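# Remove printer build plate and lay it flat nearby

## Task

Pull the magnetic build plate (the thin sheet sitting on the printer's heated bed) out of the 3-D printer. Put it down flat on the surface under the printer, with the same face upward as before, away from both the printer and its door. The printer must stay where it was, and the other items next to and behind it must stay close to where they started and keep their orientation. The result must hold without the robot supporting anything. At the end, open the grippers and move the arms away.

## Robot and tools

ROBOT. Two identical six-joint arms, left_arm and right_arm, each ending in a parallel two-finger gripper. Their base roots sit at (0, +0.300, 0) m for left_arm and (0, -0.300, 0) m for right_arm, both with identity orientation. The names are labels only and do not match left or right in any picture. Joint ranges in rad: waist -2.880 to 2.880, shoulder 0.000 to 3.142, elbow 0.000 to 3.019, wrist pitch -1.693 to 1.571, wrist yaw -1.571 to 1.571, wrist roll -2.094 to 2.094. The elbow cannot go fully straight.

FRAME. Everything uses one scene frame: origin on the table top midway between the bases, +x out over the table, +y toward left_arm, +z up. Positions are metres, orientations are quaternions written w first (qw, qx, qy, qz). A gripper's fingers extend along its own +z and close along its own y. The reported end_effector_position is the point between the pads, roughly 1 cm inside the fingertips. Reported hand positions can be slightly wrong, especially far out, and arms usually stop a centimetre or so short of a command, mostly low.

THE 16-NUMBER ROW. Every command carrying motion is a single list of 16 numbers covering both arms: x, y, z, qw, qx, qy, qz, opening for left_arm, then the same eight for right_arm. x, y, z and the quaternion are an absolute target pose for that gripper in the scene frame, not an offset. Opening is a scale from -1 (closed) to +1 (fully open, 0.094 m); between the extremes the fingers go to where grip_measured would read that value. To hold something, command about 0.03 below the grip_measured value you see when touching it; a smaller gap holds more gently. Thin parts under about 2 mm get less squeeze. An arm meant to stay still must be sent the exact pose from the last result before it stopped, with its intended opening, in every call; reuse a fixed quaternion rather than the drifting reported one.

TOOLS.
execute_actions(actions, pictures): actions holds at most one item. An empty list just returns the current state. {"rows": [[16 numbers], ...], "steps": n} runs n control steps (1 to 15, default 15, each 1/30 s); each row is used for one step and the last one repeats if rows run out. {"steps": n} with no rows is a pause of up to 300 steps, measured from the previous result. pictures (true/false) decides whether images come back; by default they do. A call is rejected outright if any target lies more than 0.6 m from that arm's last reported position along any gripper axis. Each step, the commanded pose is further limited to within 70 mm and 16 degrees of the measured pose, so large moves need several calls; after a call an arm only continues to its last clipped pose.
move(target, speed): target is one 16-number row as above. Both grippers travel straight toward their poses and finish together, taking 0.5 to 10 s (cut off at 10 s). speed is m/s, 0.002 to 0.5, default 0.25; rotation rate is capped at twice that in rad/s. Openings are applied at the start. Paths ignore obstacles and the other arm; faster motion and targets set deeper past a contact mean harder impacts and pushes.
wait(seconds): 0 to 10 s of letting the scene run with no new command.
zoom_image(camera, region): enlarged crop of the newest image from cam_high, cam_low, cam_left_wrist or cam_right_wrist; region is [x0, y0, x1, y1] pixels, origin top-left, at most 504 by 504.


RESULTS. The state line gives each gripper's position and quaternion. grip_measured is the finger opening on the command scale (accurate to roughly 1 mm); the last Joint positions value is the opening in metres. "pose unreachable" and HELD mark steps where a clearance check altered or dropped a command. A "Hand target" line shows where the controller is now driving each gripper. move adds a "move:" line: done, off_target, moving, held or fault, plus limits such as paced (the pose was clipped) or held (some steps blocked; afterwards the arm may jump faster than the speed set). Distances to each target are listed. If only one arm is named, the other finished. FAULT or OVER-TEMPERATURE FAULT means an arm stopped; MOTOR HOT warns from 85 °C, and at 100 °C that arm drops what it holds.

CAMERAS. cam_high and cam_low are fixed, cam_left_wrist and cam_right_wrist ride on the hands; all 504x504, with calibration given per camera.

CAUTIONS. The simulation keeps running between calls. Do not let the arms collide or press each other. Nothing may leave the table. Avoid drops, slips, slams and heavy pushing; random brief tugs on held objects can occur, so grip firmly. Keep the printer and nearby items undisturbed, release the plate only once it lies flat, and then open and withdraw both grippers.

Each tool is called after ">>>" as a command line: name --argument value for each argument, lists and objects as JSON in quotes; but a table of rows of numbers goes row by row, as --pt "numbers of a row", without its own name.

Reference images:

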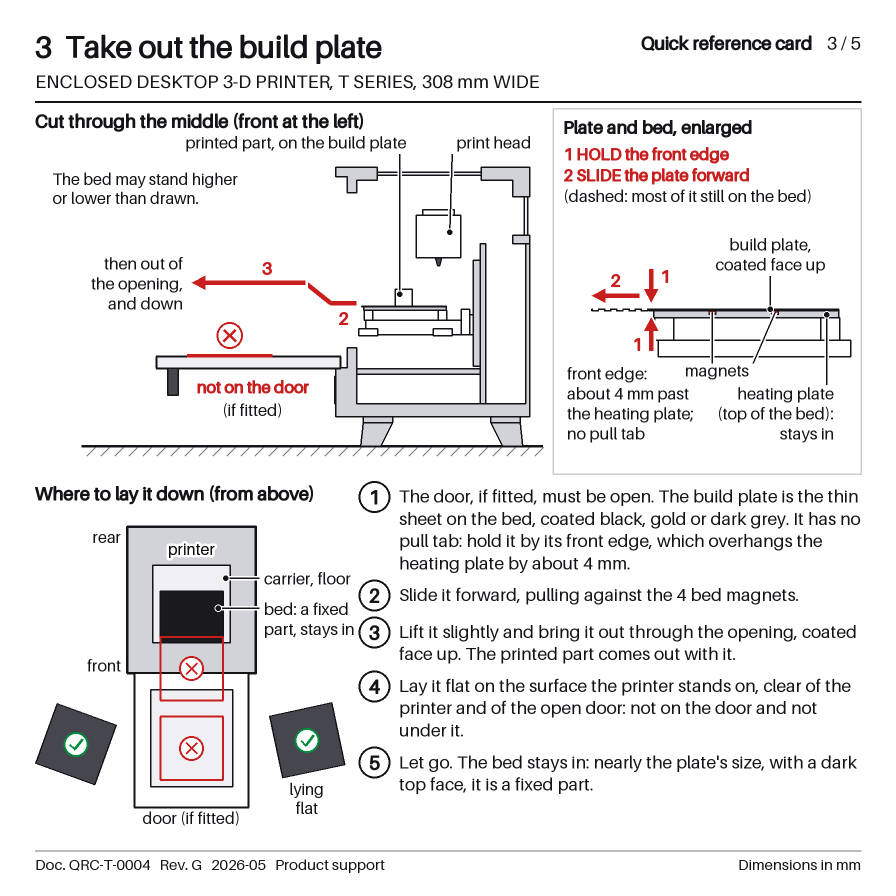

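## Session

>>> execute_actions --actions '[]'

Scene clock: 0.00 s of 4100.00 s.
left_arm: end_effector_position=(+0.5230, +0.3017, +0.4821) grip_measured=+1.000 end_effector_quat_wxyz=(+0.704, +0.002, +0.711, +0.002) | right_arm: end_effector_position=(+0.5172, -0.2975, +0.4860) grip_measured=+1.000 end_effector_quat_wxyz=(+0.701, +0.003, +0.713, +0.009)
Joint positions: left_arm=[0.006 1.058 1.034 0.014 0.005 0.006 0.094] | right_arm=[ 0.004  1.041  1.038 -0.014 -0.006  0.017  0.094]
Joint velocities: left_arm=[-0.005 -0.015 -0.002  0.002 -0.051 -0.022  0.   ] | right_arm=[ 0.015 -0.005  0.007 -0.007 -0.095 -0.037  0.   ]
Hand target (left_arm): +0.523, +0.302, +0.502; +0.716, +0.002, +0.698, +0.003
Hand target (right_arm): +0.516, -0.297, +0.510; +0.716, +0.003, +0.698, +0.010

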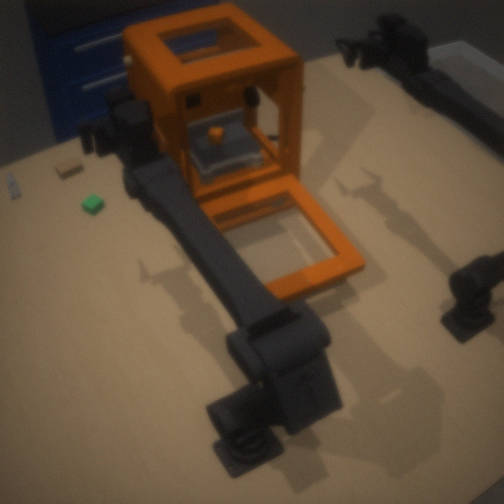

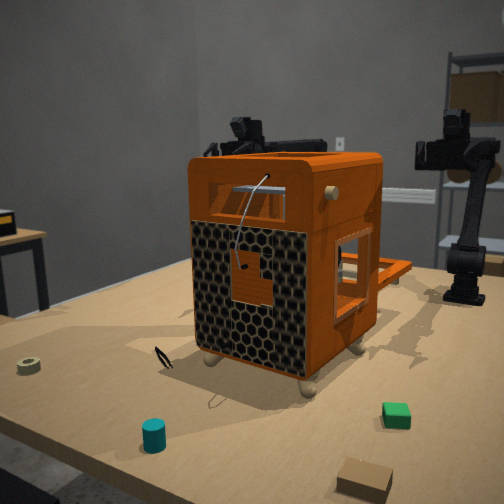

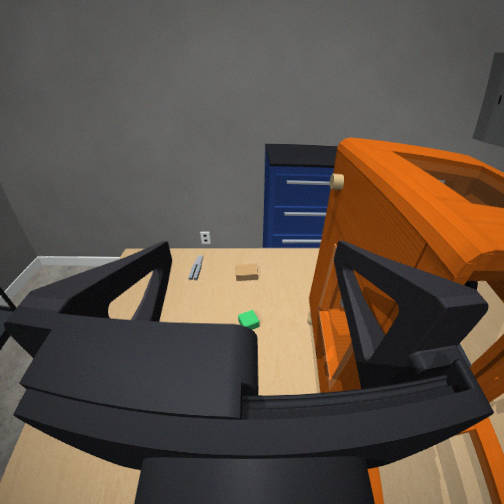

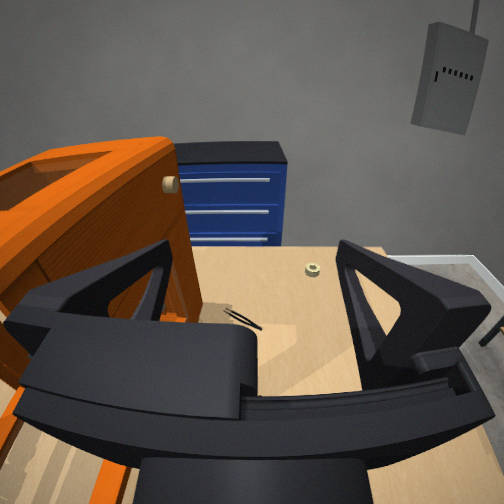

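>>> zoom_image --camera "cam_high" --region '[110, 0, 380, 310]'

Region (110, 0, 380, 310) of cam_high's 504x504 image, scaled by 1.626, with more detail than that image has; it fills the left 439 columns of this view, and the rest is white.

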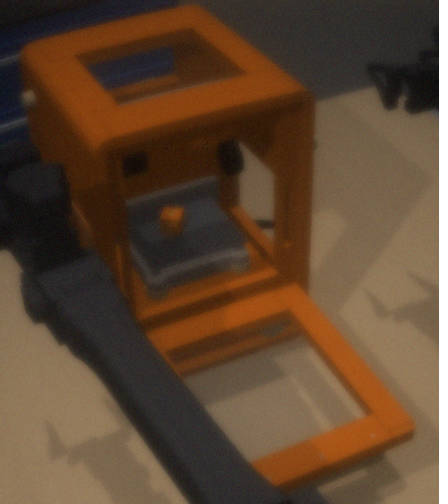

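>>> move --target '[0.42,0.0,0.24,0.4639,-0.4639,0.5337,-0.5337,1,0.5172,-0.2975,0.486,0.701,0.003,0.713,0.009,1]'

Scene clock: 18.13 s of 4100.00 s.
left_arm: end_effector_position=(+0.4175, +0.0025, +0.2462) grip_measured=+1.000 end_effector_quat_wxyz=(+0.470, -0.458, +0.538, -0.529) | right_arm: end_effector_position=(+0.5171, -0.2975, +0.4814) grip_measured=+1.000 end_effector_quat_wxyz=(+0.698, +0.003, +0.716, +0.009)
Joint positions: left_arm=[-0.835  1.398  0.616  0.784 -0.696 -1.548  0.094] | right_arm=[ 0.004  1.041  1.031 -0.014 -0.006  0.017  0.094]
Joint velocities: left_arm=[-0.005  0.005 -0.017 -0.017 -0.051 -0.051  0.   ] | right_arm=[-0.015  0.005  0.012  0.007 -0.081  0.022  0.   ]
Hand target (left_arm): +0.416, +0.001, +0.242; +0.467, -0.461, +0.535, -0.532
Hand target (right_arm): +0.517, -0.298, +0.486; +0.701, +0.003, +0.713, +0.009
Off the commanded pose (left_arm): 0.007 m, 1 deg.
Off the commanded pose (right_arm): 0.005 m, 0 deg.
After step 90, 11.43 s passed at rest.
move: done
camera_calibration (this result's frames):
cam_left_wrist: T_world_to_cam=[[0.0123215, -0.0186188, 0.999751, -0.249826], [-0.665938, -0.745985, -0.00568538, 0.293174], [0.745905, -0.665702, -0.0215906, -0.179346], [0, 0, 0, 1]] pos_world=[0.332089, 0.0946611, 0.247558]
cam_right_wrist: T_world_to_cam=[[0.00899203, -0.999804, -0.0176148, -0.292956], [-0.60579, 0.00856835, -0.795578, 0.704759], [0.795573, 0.0178247, -0.605595, 0.0108127], [0, 0, 0, 1]] pos_world=[0.420968, -0.29913, 0.562079]

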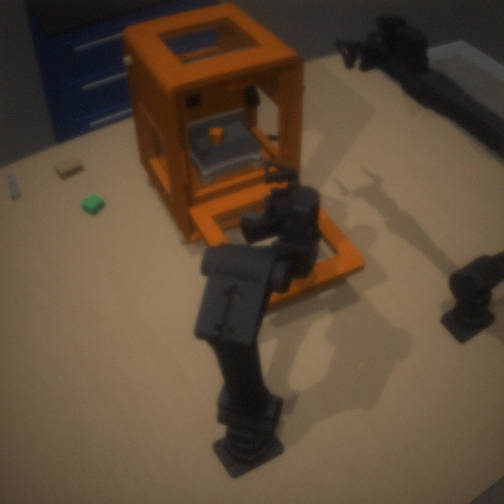

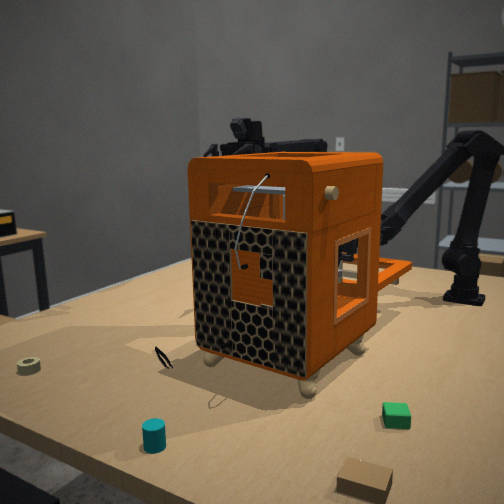

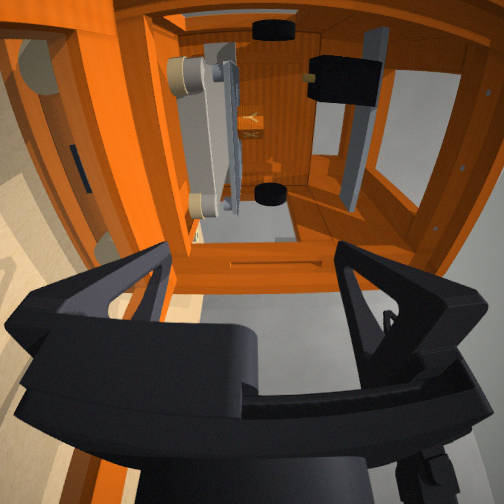

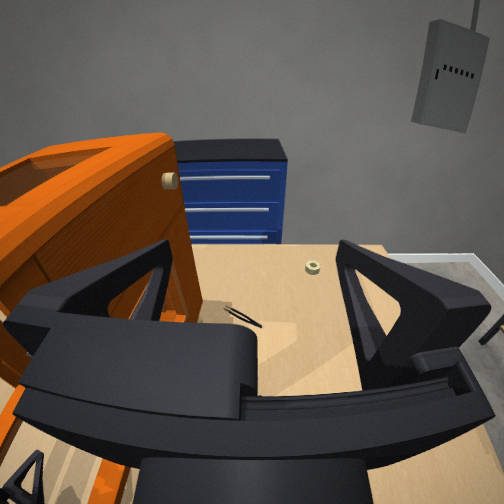

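>>> move --target '[0.52,0.018,0.232,0.4639,-0.4639,0.5337,-0.5337,-0.5,0.5172,-0.2975,0.486,0.701,0.003,0.713,0.009,1]' --speed 0.15

>>> zoom_image --camera "cam_left_wrist" --region '[130, 60, 370, 300]'

Scene clock: 23.80 s of 4100.00 s.
left_arm: end_effector_position=(+0.5056, +0.0274, +0.2151) grip_measured=-0.498 end_effector_quat_wxyz=(+0.462, -0.465, +0.551, -0.515) | right_arm: end_effector_position=(+0.5170, -0.2975, +0.4781) grip_measured=+1.000 end_effector_quat_wxyz=(+0.696, +0.003, +0.718, +0.009)
Joint positions: left_arm=[-0.637  1.566  0.729  0.79  -0.498 -1.563  0.024] | right_arm=[ 0.004  1.041  1.025 -0.014 -0.006  0.017  0.094]
Joint velocities: left_arm=[-0.024  0.005 -0.012  0.002  0.007  0.022 -0.   ] | right_arm=[-0.005 -0.005 -0.007 -0.007  0.022 -0.037  0.   ]
Hand target (left_arm): +0.518, +0.019, +0.231; +0.463, -0.464, +0.534, -0.534
Hand target (right_arm): +0.517, -0.298, +0.486; +0.701, +0.003, +0.713, +0.009
Off the commanded pose (left_arm): 0.024 m, 3 deg.
Off the commanded pose (right_arm): 0.008 m, 1 deg.
After step 90, 1.60 s passed at rest.
move: off_target (left_arm)
camera_calibration (this result's frames):
cam_left_wrist: T_world_to_cam=[[0.0533102, -0.0335483, 0.998014, -0.239361], [-0.665346, -0.746462, 0.0104478, 0.366506], [0.74463, -0.664581, -0.0621153, -0.219824], [0, 0, 0, 1]] pos_world=[0.420301, 0.119462, 0.221402]
cam_right_wrist: T_world_to_cam=[[0.00889788, -0.999805, -0.0176421, -0.292953], [-0.610031, 0.00855208, -0.792332, 0.702689], [0.792328, 0.0178123, -0.609835, 0.012535], [0, 0, 0, 1]] pos_world=[0.421336, -0.299128, 0.559239]

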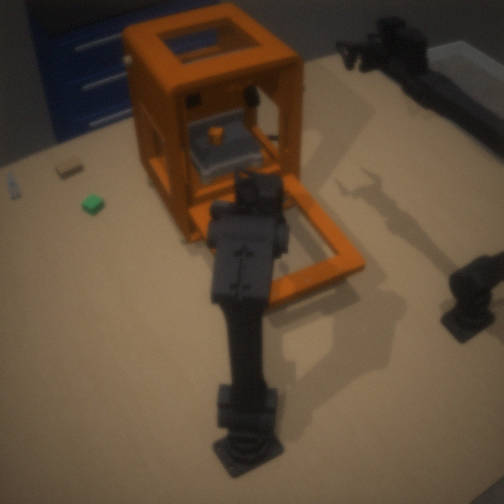

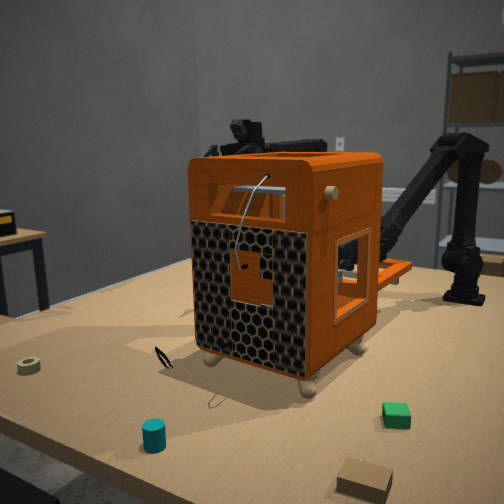

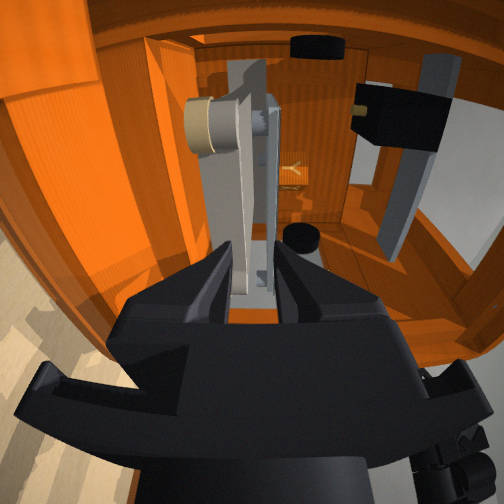

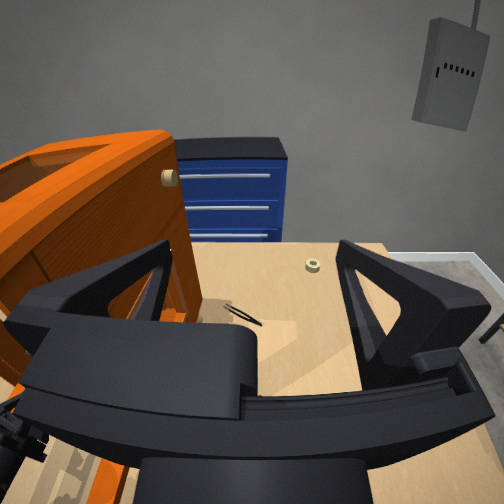

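Region (130, 60, 370, 300) of cam_left_wrist's 504x504 image, scaled by 2.100, with more detail than that image has.

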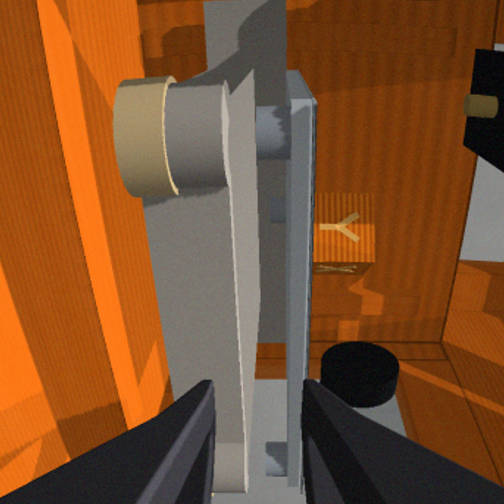

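>>> move --target '[0.54,0.016,0.25,0.4639,-0.4639,0.5337,-0.5337,-0.78,0.5172,-0.2975,0.486,0.701,0.003,0.713,0.009,1]' --speed 0.05

>>> zoom_image --camera "cam_left_wrist" --region '[170, 120, 350, 300]'

Scene clock: 29.97 s of 4100.00 s.
left_arm: end_effector_position=(+0.5242, +0.0211, +0.2389) grip_measured=-0.778 end_effector_quat_wxyz=(+0.463, -0.462, +0.543, -0.527) | right_arm: end_effector_position=(+0.5170, -0.2975, +0.4749) grip_measured=+1.000 end_effector_quat_wxyz=(+0.695, +0.003, +0.719, +0.009)
Joint positions: left_arm=[-0.621  1.566  0.794  0.753 -0.476 -1.564  0.01 ] | right_arm=[ 0.004  1.041  1.02  -0.014 -0.006  0.017  0.094]
Joint velocities: left_arm=[-0.005 -0.015  0.022  0.012  0.022  0.007  0.   ] | right_arm=[-0.015 -0.005  0.002 -0.002 -0.022  0.022  0.   ]
Hand target (left_arm): +0.540, +0.016, +0.249; +0.464, -0.464, +0.534, -0.534
Hand target (right_arm): +0.517, -0.298, +0.486; +0.701, +0.003, +0.713, +0.009
Off the commanded pose (left_arm): 0.020 m, 1 deg.
Off the commanded pose (right_arm): 0.011 m, 1 deg.
After step 90, 1.83 s passed at rest.
move: off_target (left_arm, right_arm)
camera_calibration (this result's frames):
cam_left_wrist: T_world_to_cam=[[0.0305934, -0.0156462, 0.999409, -0.253104], [-0.670084, -0.742232, 0.00889227, 0.376754], [0.741655, -0.66996, -0.0331917, -0.241633], [0, 0, 0, 1]] pos_world=[0.439408, 0.113794, 0.241584]
cam_right_wrist: T_world_to_cam=[[0.00881033, -0.999805, -0.017667, -0.29295], [-0.613952, 0.00853703, -0.789297, 0.700758], [0.789294, 0.0178006, -0.613757, 0.0141244], [0, 0, 0, 1]] pos_world=[0.421665, -0.299127, 0.556599]

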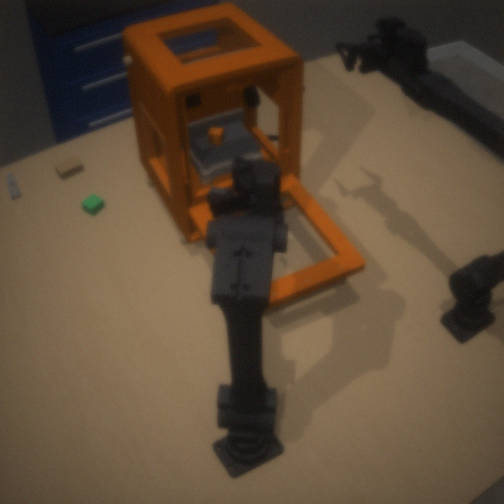

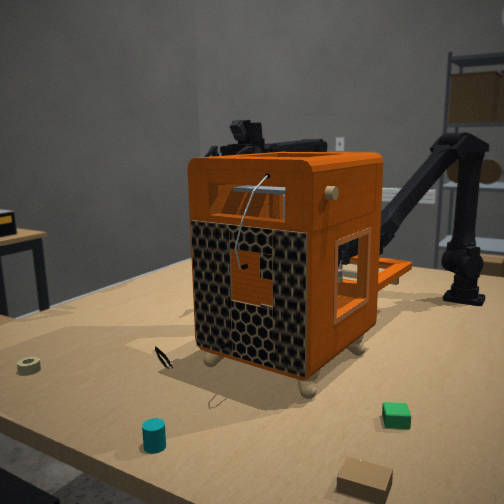

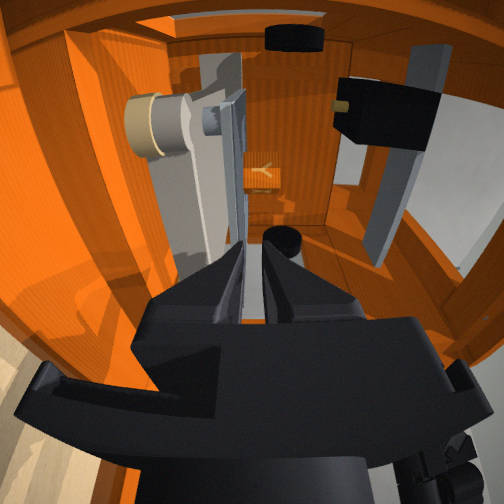

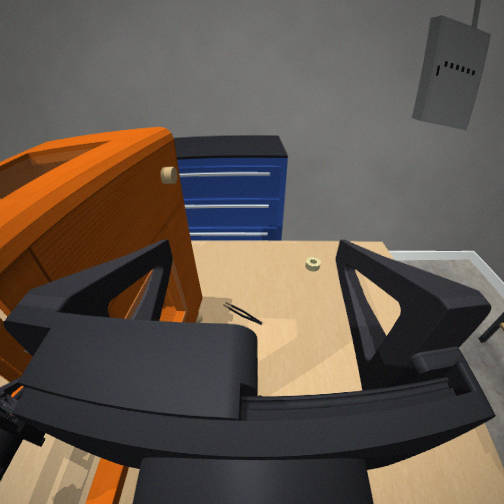

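Region (170, 120, 350, 300) of cam_left_wrist's 504x504 image, scaled by 2.800, with more detail than that image has.

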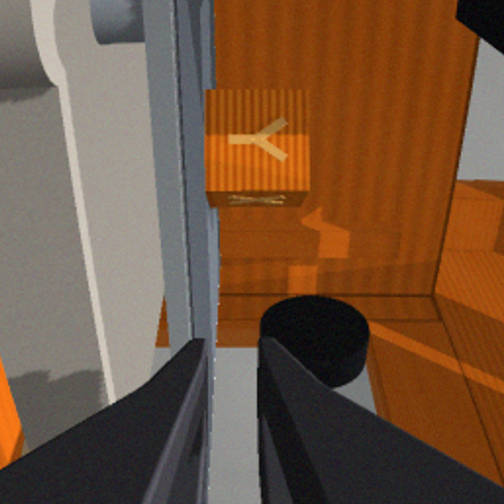

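>>> move --target '[0.566,0.012,0.245,0.4639,-0.4639,0.5337,-0.5337,-0.78,0.5172,-0.2975,0.486,0.701,0.003,0.713,0.009,1]' --speed 0.03

>>> zoom_image --camera "cam_left_wrist" --region '[170, 120, 350, 300]'

Scene clock: 34.30 s of 4100.00 s.
left_arm: end_effector_position=(+0.5467, +0.0177, +0.2339) grip_measured=-0.778 end_effector_quat_wxyz=(+0.462, -0.462, +0.544, -0.527) | right_arm: end_effector_position=(+0.5169, -0.2975, +0.4718) grip_measured=+1.000 end_effector_quat_wxyz=(+0.693, +0.003, +0.721, +0.009)
Joint positions: left_arm=[-0.598  1.621  0.848  0.753 -0.452 -1.564  0.01 ] | right_arm=[ 0.004  1.041  1.015 -0.014 -0.006  0.017  0.094]
Joint velocities: left_arm=[-0.015 -0.005 -0.017  0.002 -0.11  -0.051  0.001] | right_arm=[ 0.005 -0.005 -0.027  0.002 -0.051 -0.022  0.   ]
Hand target (left_arm): +0.565, +0.013, +0.245; +0.464, -0.464, +0.533, -0.534
Hand target (right_arm): +0.517, -0.298, +0.486; +0.701, +0.003, +0.713, +0.009
Off the commanded pose (left_arm): 0.023 m, 1 deg.
Off the commanded pose (right_arm): 0.014 m, 1 deg.
move: off_target (left_arm, right_arm)
camera_calibration (this result's frames):
cam_left_wrist: T_world_to_cam=[[0.0320895, -0.0161771, 0.999354, -0.249641], [-0.670915, -0.741472, 0.00954059, 0.389575], [0.740839, -0.670788, -0.0346469, -0.259974], [0, 0, 0, 1]] pos_world=[0.461982, 0.110432, 0.236756]
cam_right_wrist: T_world_to_cam=[[0.00872265, -0.999805, -0.0176914, -0.292948], [-0.617859, 0.00852204, -0.786243, 0.698819], [0.786241, 0.0177889, -0.617664, 0.0157043], [0, 0, 0, 1]] pos_world=[0.42198, -0.299126, 0.553959]

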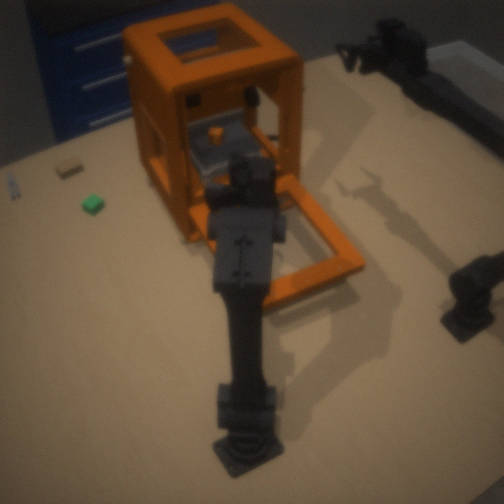

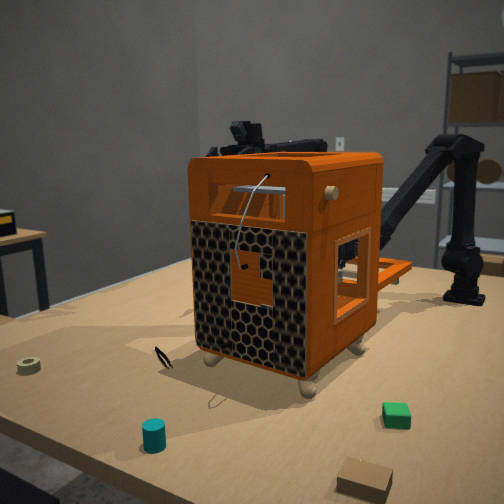

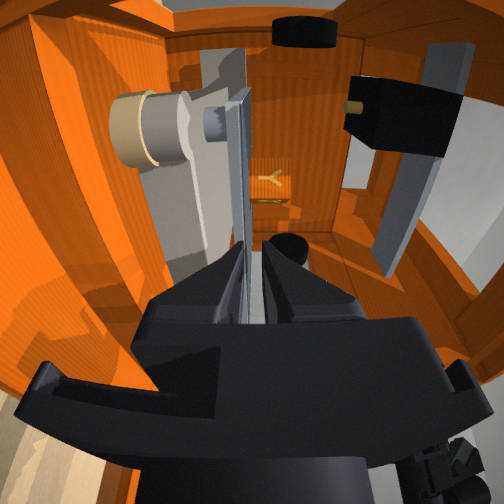

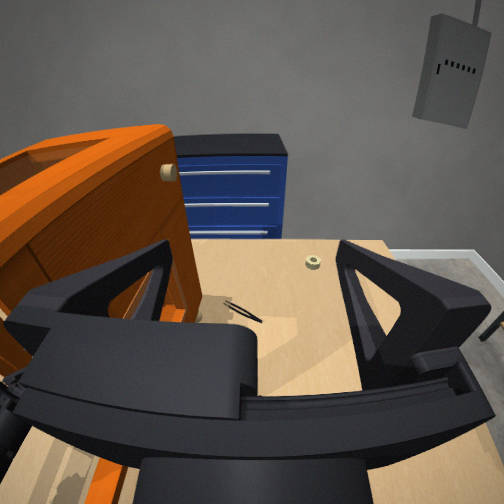

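Region (170, 120, 350, 300) of cam_left_wrist's 504x504 image, scaled by 2.800, with more detail than that image has.

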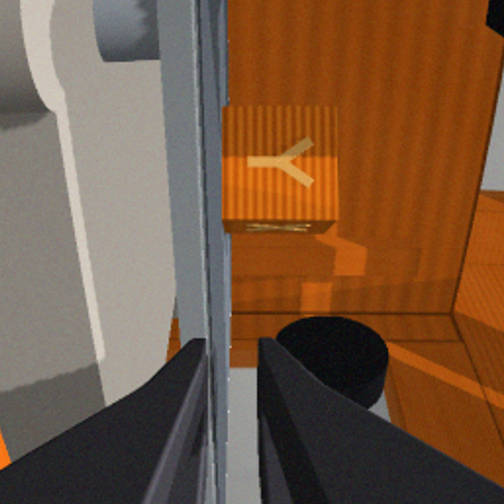

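>>> move --target '[0.582,0.010,0.246,0.4639,-0.4639,0.5337,-0.5337,-0.78,0.5172,-0.2975,0.486,0.701,0.003,0.713,0.009,1]' --speed 0.02

>>> zoom_image --camera "cam_left_wrist" --region '[170, 150, 350, 330]'

>>> zoom_image --camera "cam_high" --region '[170, 100, 310, 240]'

Scene clock: 40.17 s of 4100.00 s.
left_arm: end_effector_position=(+0.5472, +0.0173, +0.2339) grip_measured=-0.778 end_effector_quat_wxyz=(+0.461, -0.461, +0.545, -0.527) | right_arm: end_effector_position=(+0.5168, -0.2975, +0.4687) grip_measured=+1.000 end_effector_quat_wxyz=(+0.691, +0.003, +0.723, +0.009)
Joint positions: left_arm=[-0.597  1.621  0.849  0.75  -0.448 -1.564  0.01 ] | right_arm=[ 0.004  1.041  1.01  -0.014 -0.006  0.017  0.094]
Joint velocities: left_arm=[-0.015 -0.005 -0.002 -0.002  0.022 -0.007  0.   ] | right_arm=[-0.005 -0.015  0.007  0.007  0.037 -0.066  0.   ]
Hand target (left_arm): +0.579, +0.012, +0.246; +0.464, -0.464, +0.534, -0.534
Hand target (right_arm): +0.517, -0.298, +0.486; +0.701, +0.003, +0.713, +0.009
Off the commanded pose (left_arm): 0.038 m, 2 deg.
Off the commanded pose (right_arm): 0.017 m, 2 deg.
After step 90, 0.73 s passed at rest.
move: off_target (left_arm, right_arm)
camera_calibration (this result's frames):
cam_left_wrist: T_world_to_cam=[[0.0336614, -0.0172836, 0.999284, -0.250464], [-0.673441, -0.739175, 0.00990042, 0.390914], [0.738475, -0.673292, -0.0365212, -0.258849], [0, 0, 0, 1]] pos_world=[0.462841, 0.110344, 0.236961]
cam_right_wrist: T_world_to_cam=[[0.00863486, -0.999806, -0.0177154, -0.292946], [-0.621751, 0.00850711, -0.783169, 0.696873], [0.783168, 0.0177771, -0.621556, 0.0172744], [0, 0, 0, 1]] pos_world=[0.422282, -0.299125, 0.551316]

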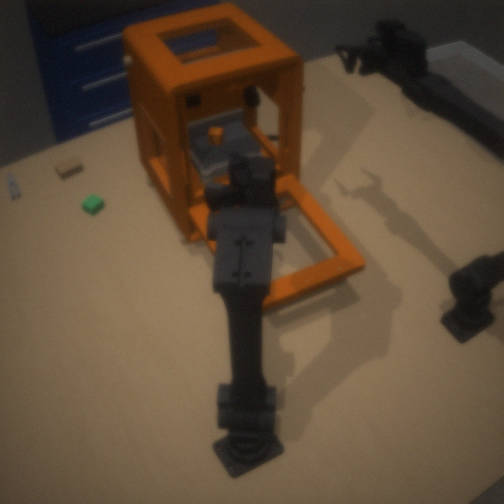

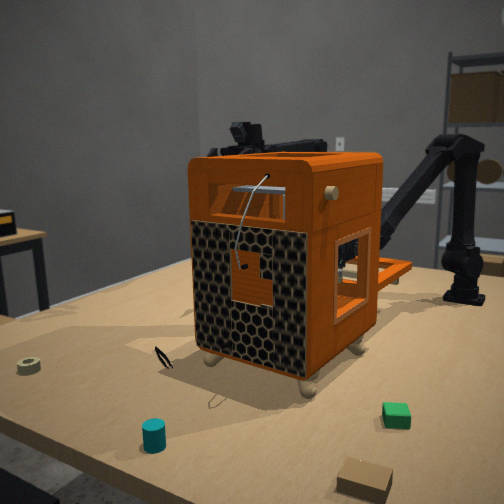

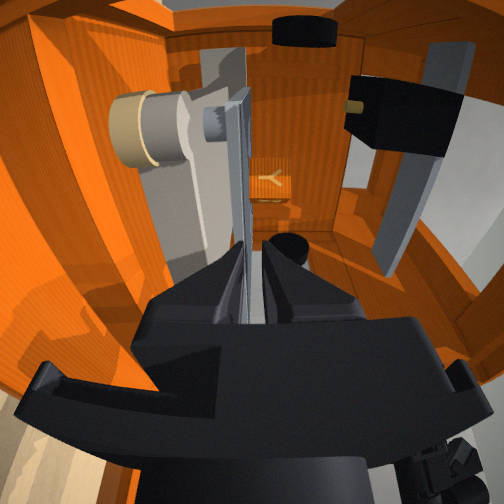

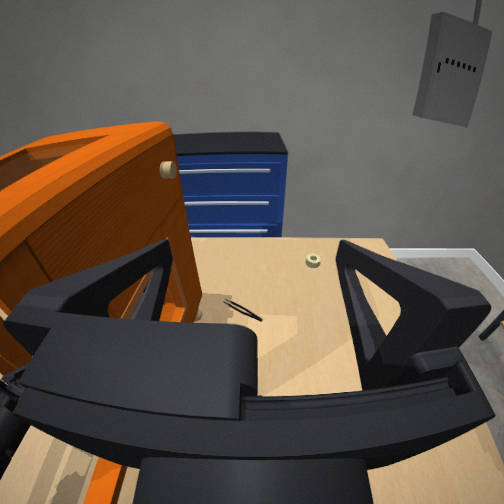

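Region (170, 150, 350, 330) of cam_left_wrist's 504x504 image, scaled by 2.800, with more detail than that image has.

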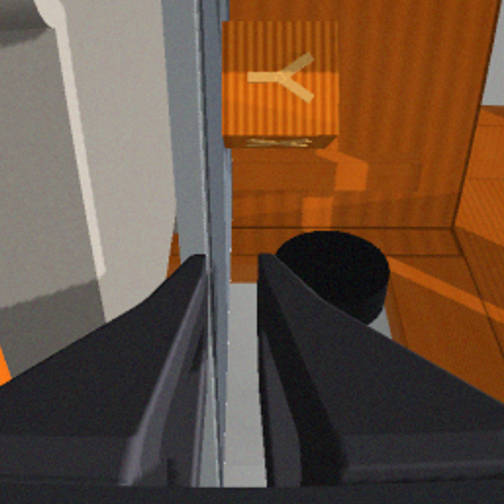

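Region (170, 100, 310, 240) of cam_high's 504x504 image, scaled by 3.600, with more detail than that image has.

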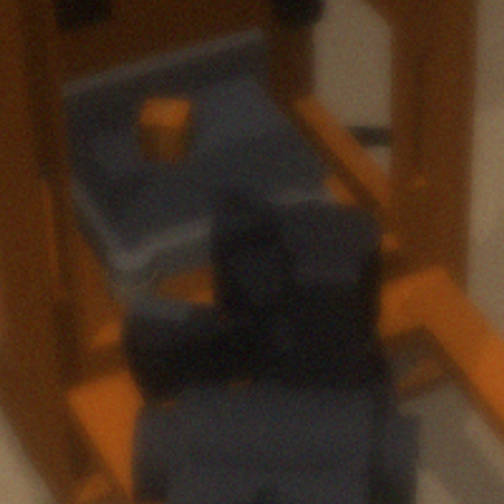

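>>> move --target '[0.545,0.015,0.238,0.4639,-0.4639,0.5337,-0.5337,-0.74,0.5172,-0.2975,0.486,0.701,0.003,0.713,0.009,1]' --speed 0.03

>>> zoom_image --camera "cam_left_wrist" --region '[170, 150, 350, 330]'

Scene clock: 47.30 s of 4100.00 s.
left_arm: end_effector_position=(+0.5465, +0.0187, +0.2345) grip_measured=-0.742 end_effector_quat_wxyz=(+0.465, -0.464, +0.541, -0.525) | right_arm: end_effector_position=(+0.5167, -0.2975, +0.4678) grip_measured=+1.000 end_effector_quat_wxyz=(+0.690, +0.003, +0.723, +0.009)
Joint positions: left_arm=[-0.6    1.62   0.848  0.752 -0.463 -1.564  0.012] | right_arm=[ 0.004  1.041  1.009 -0.014 -0.006  0.017  0.094]
Joint velocities: left_arm=[-0.005 -0.005  0.007 -0.012 -0.081  0.037  0.   ] | right_arm=[-0.005 -0.005 -0.007  0.002 -0.007 -0.037  0.   ]
Hand target (left_arm): +0.545, +0.015, +0.238; +0.464, -0.464, +0.534, -0.534
Hand target (right_arm): +0.517, -0.297, +0.486; +0.701, +0.003, +0.713, +0.009
Off the commanded pose (left_arm): 0.005 m, 1 deg.
Off the commanded pose (right_arm): 0.018 m, 2 deg.
After step 90, 3.33 s passed at rest.
move: off_target (right_arm)
camera_calibration (this result's frames):
cam_left_wrist: T_world_to_cam=[[0.0318021, -0.0158441, 0.999369, -0.250091], [-0.664105, -0.747582, 0.00928105, 0.386633], [0.746963, -0.66398, -0.0342968, -0.262702], [0, 0, 0, 1]] pos_world=[0.460947, 0.110649, 0.237335]
cam_right_wrist: T_world_to_cam=[[0.00860782, -0.999806, -0.0177227, -0.292945], [-0.622945, 0.00850253, -0.78222, 0.696272], [0.782218, 0.0177735, -0.622751, 0.0177556], [0, 0, 0, 1]] pos_world=[0.422372, -0.299124, 0.550503]

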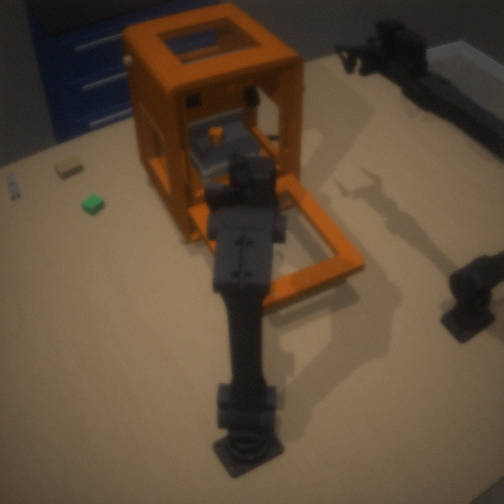

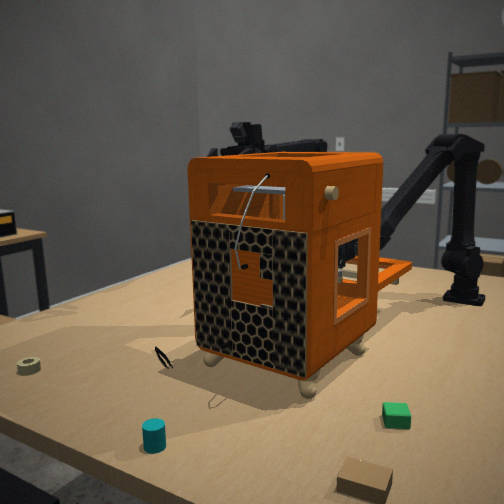

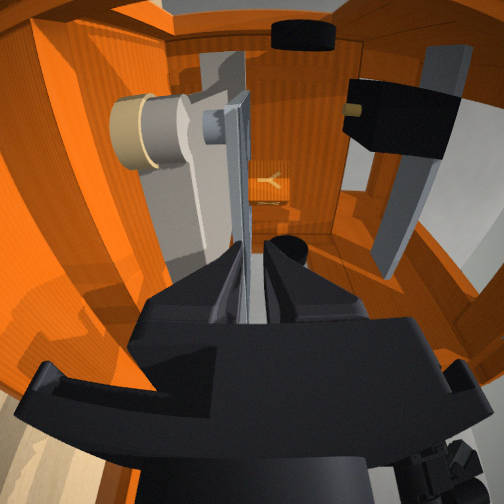

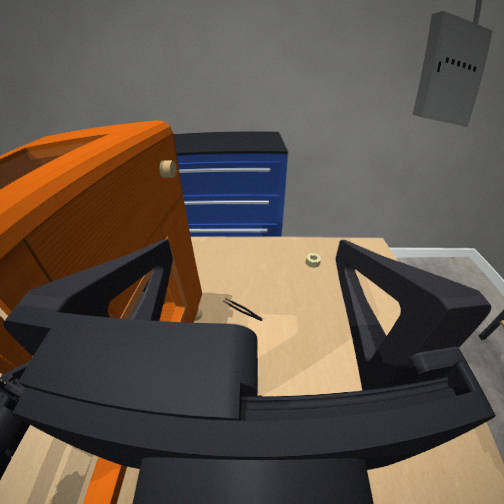

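Region (170, 150, 350, 330) of cam_left_wrist's 504x504 image, scaled by 2.800, with more detail than that image has.

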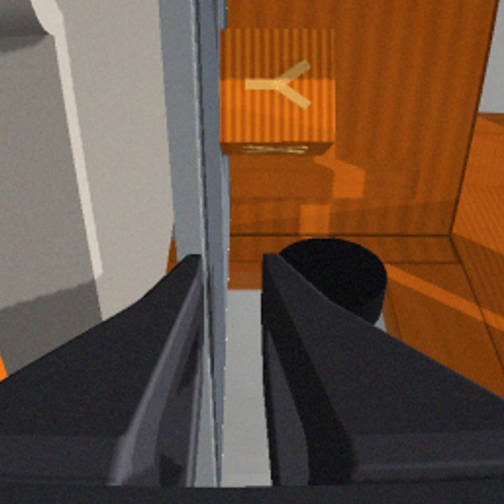

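>>> move --target '[0.528,0.017,0.226,0.4639,-0.4639,0.5337,-0.5337,-0.74,0.5167,-0.2975,0.468,0.690,0.003,0.723,0.009,1]' --speed 0.03

>>> zoom_image --camera "cam_left_wrist" --region '[170, 150, 350, 330]'

Scene clock: 51.17 s of 4100.00 s.
left_arm: end_effector_position=(+0.5321, +0.0196, +0.2231) grip_measured=-0.742 end_effector_quat_wxyz=(+0.466, -0.465, +0.540, -0.525) | right_arm: end_effector_position=(+0.5165, -0.2975, +0.4635) grip_measured=+1.000 end_effector_quat_wxyz=(+0.688, +0.003, +0.726, +0.009)
Joint positions: left_arm=[-0.617  1.62   0.803  0.799 -0.482 -1.564  0.012] | right_arm=[ 0.004  1.041  1.002 -0.014 -0.006  0.017  0.094]
Joint velocities: left_arm=[ 0.005  0.005  0.012 -0.002  0.081 -0.007 -0.001] | right_arm=[-0.005  0.005  0.022 -0.002  0.037 -0.007  0.   ]
Hand target (left_arm): +0.528, +0.017, +0.226; +0.464, -0.464, +0.534, -0.534
Hand target (right_arm): +0.517, -0.298, +0.468; +0.690, +0.003, +0.723, +0.009
Off the commanded pose (left_arm): 0.006 m, 1 deg.
Off the commanded pose (right_arm): 0.005 m, 0 deg.
move: done
camera_calibration (this result's frames):
cam_left_wrist: T_world_to_cam=[[0.0294425, -0.0145458, 0.999461, -0.236994], [-0.662701, -0.748834, 0.00862386, 0.377324], [0.748305, -0.662598, -0.0316871, -0.252982], [0, 0, 0, 1]] pos_world=[0.446338, 0.111481, 0.225596]
cam_right_wrist: T_world_to_cam=[[0.00848602, -0.999806, -0.0177551, -0.292943], [-0.628301, 0.00848198, -0.777924, 0.693561], [0.777924, 0.017757, -0.628108, 0.0199096], [0, 0, 0, 1]] pos_world=[0.422763, -0.299123, 0.546842]

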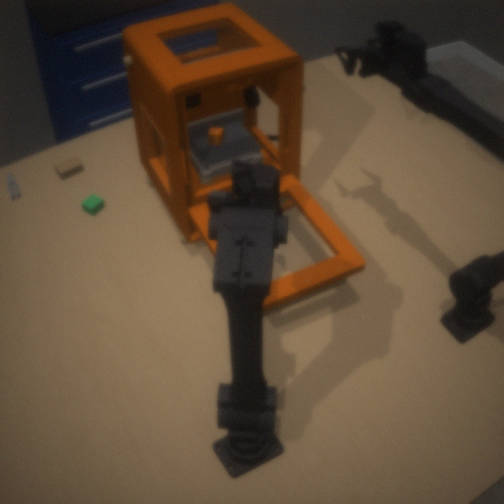

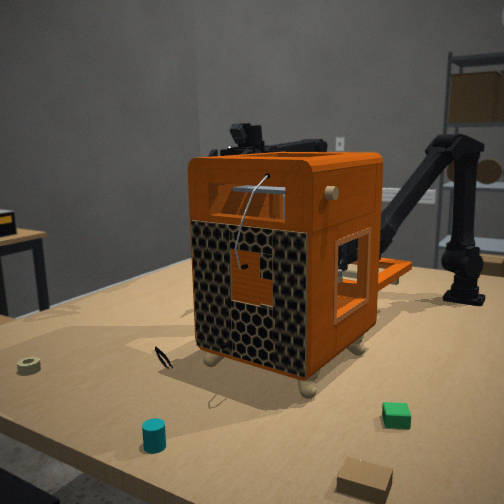

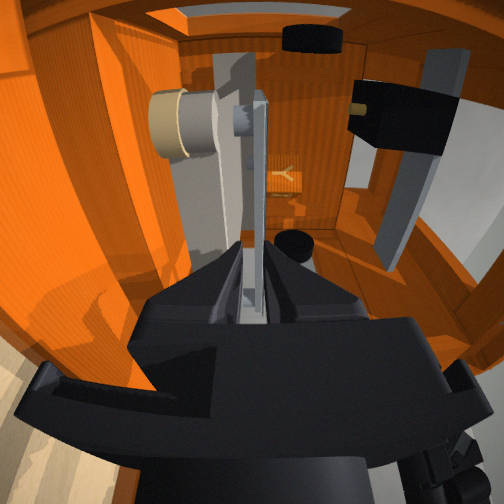

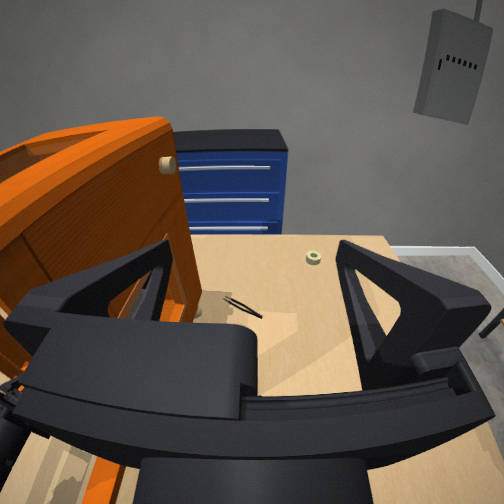

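Region (170, 150, 350, 330) of cam_left_wrist's 504x504 image, scaled by 2.800, with more detail than that image has.

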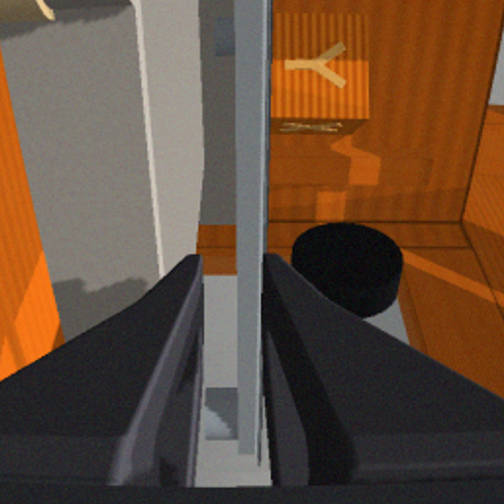

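>>> move --target '[0.553,0.014,0.239,0.4639,-0.4639,0.5337,-0.5337,-0.78,0.5167,-0.2975,0.468,0.690,0.003,0.723,0.009,1]' --speed 0.02

>>> zoom_image --camera "cam_left_wrist" --region '[170, 150, 350, 330]'

Scene clock: 57.20 s of 4100.00 s.
left_arm: end_effector_position=(+0.5370, +0.0185, +0.2250) grip_measured=-0.778 end_effector_quat_wxyz=(+0.462, -0.463, +0.545, -0.525) | right_arm: end_effector_position=(+0.5164, -0.2975, +0.4596) grip_measured=+1.000 end_effector_quat_wxyz=(+0.686, +0.003, +0.728, +0.009)
Joint positions: left_arm=[-0.609  1.62   0.817  0.777 -0.463 -1.564  0.01 ] | right_arm=[ 0.004  1.041  0.996 -0.014 -0.006  0.017  0.094]
Joint velocities: left_arm=[ 0.005  0.005 -0.012 -0.007 -0.037  0.051  0.001] | right_arm=[-0.015 -0.005 -0.017 -0.007 -0.081 -0.037  0.   ]
Hand target (left_arm): +0.552, +0.015, +0.239; +0.464, -0.464, +0.534, -0.534
Hand target (right_arm): +0.517, -0.298, +0.468; +0.690, +0.003, +0.723, +0.009
Off the commanded pose (left_arm): 0.022 m, 2 deg.
Off the commanded pose (right_arm): 0.008 m, 1 deg.
After step 90, 1.37 s passed at rest.
move: off_target (left_arm)
camera_calibration (this result's frames):
cam_left_wrist: T_world_to_cam=[[0.0360347, -0.0191818, 0.999166, -0.242415], [-0.670596, -0.741756, 0.00994485, 0.383567], [0.740947, -0.670396, -0.0395922, -0.251503], [0, 0, 0, 1]] pos_world=[0.452304, 0.111257, 0.228441]
cam_right_wrist: T_world_to_cam=[[0.00837756, -0.999807, -0.0177831, -0.292942], [-0.633038, 0.00846381, -0.774075, 0.691138], [0.774076, 0.0177423, -0.632844, 0.0218086], [0, 0, 0, 1]] pos_world=[0.423089, -0.299122, 0.543585]

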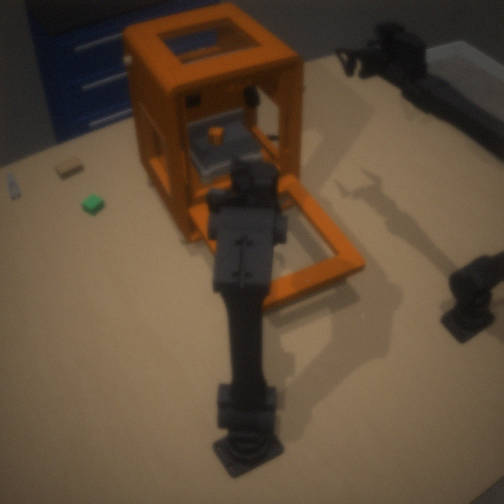

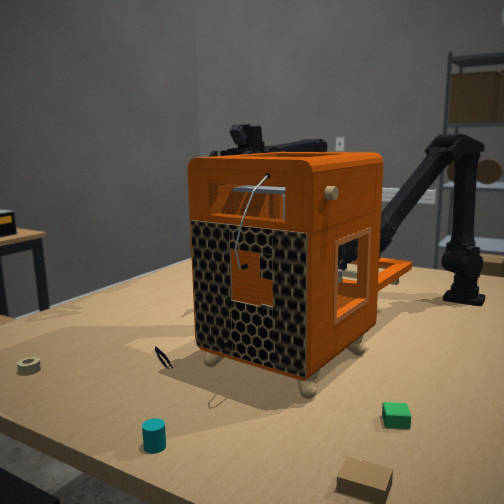

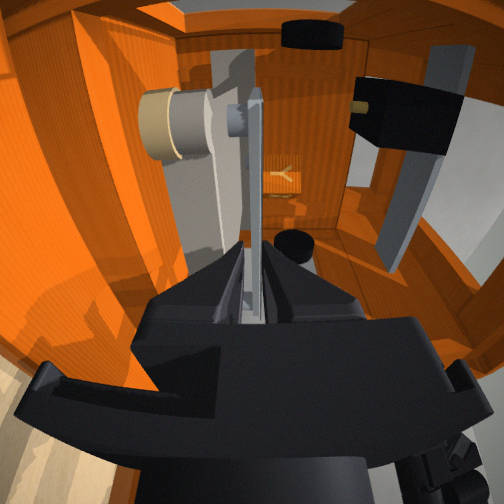

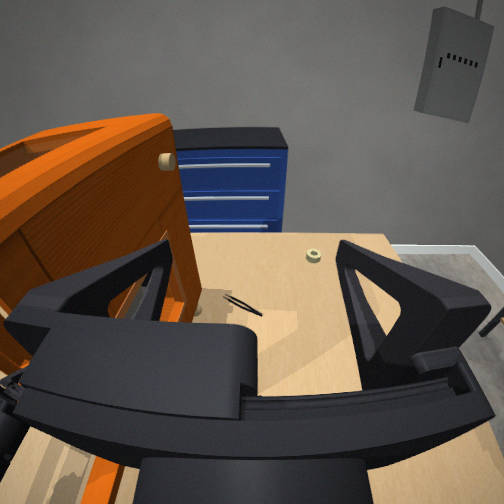

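Region (170, 150, 350, 330) of cam_left_wrist's 504x504 image, scaled by 2.800, with more detail than that image has.

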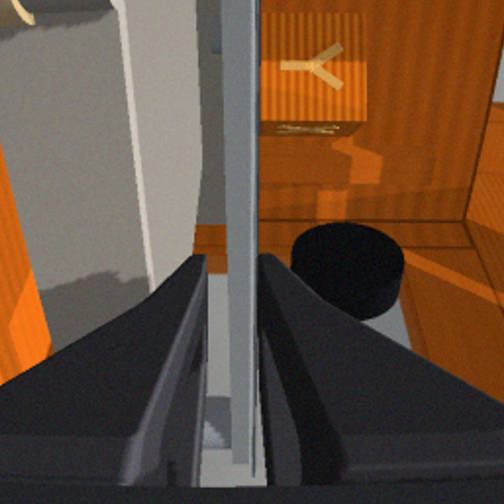

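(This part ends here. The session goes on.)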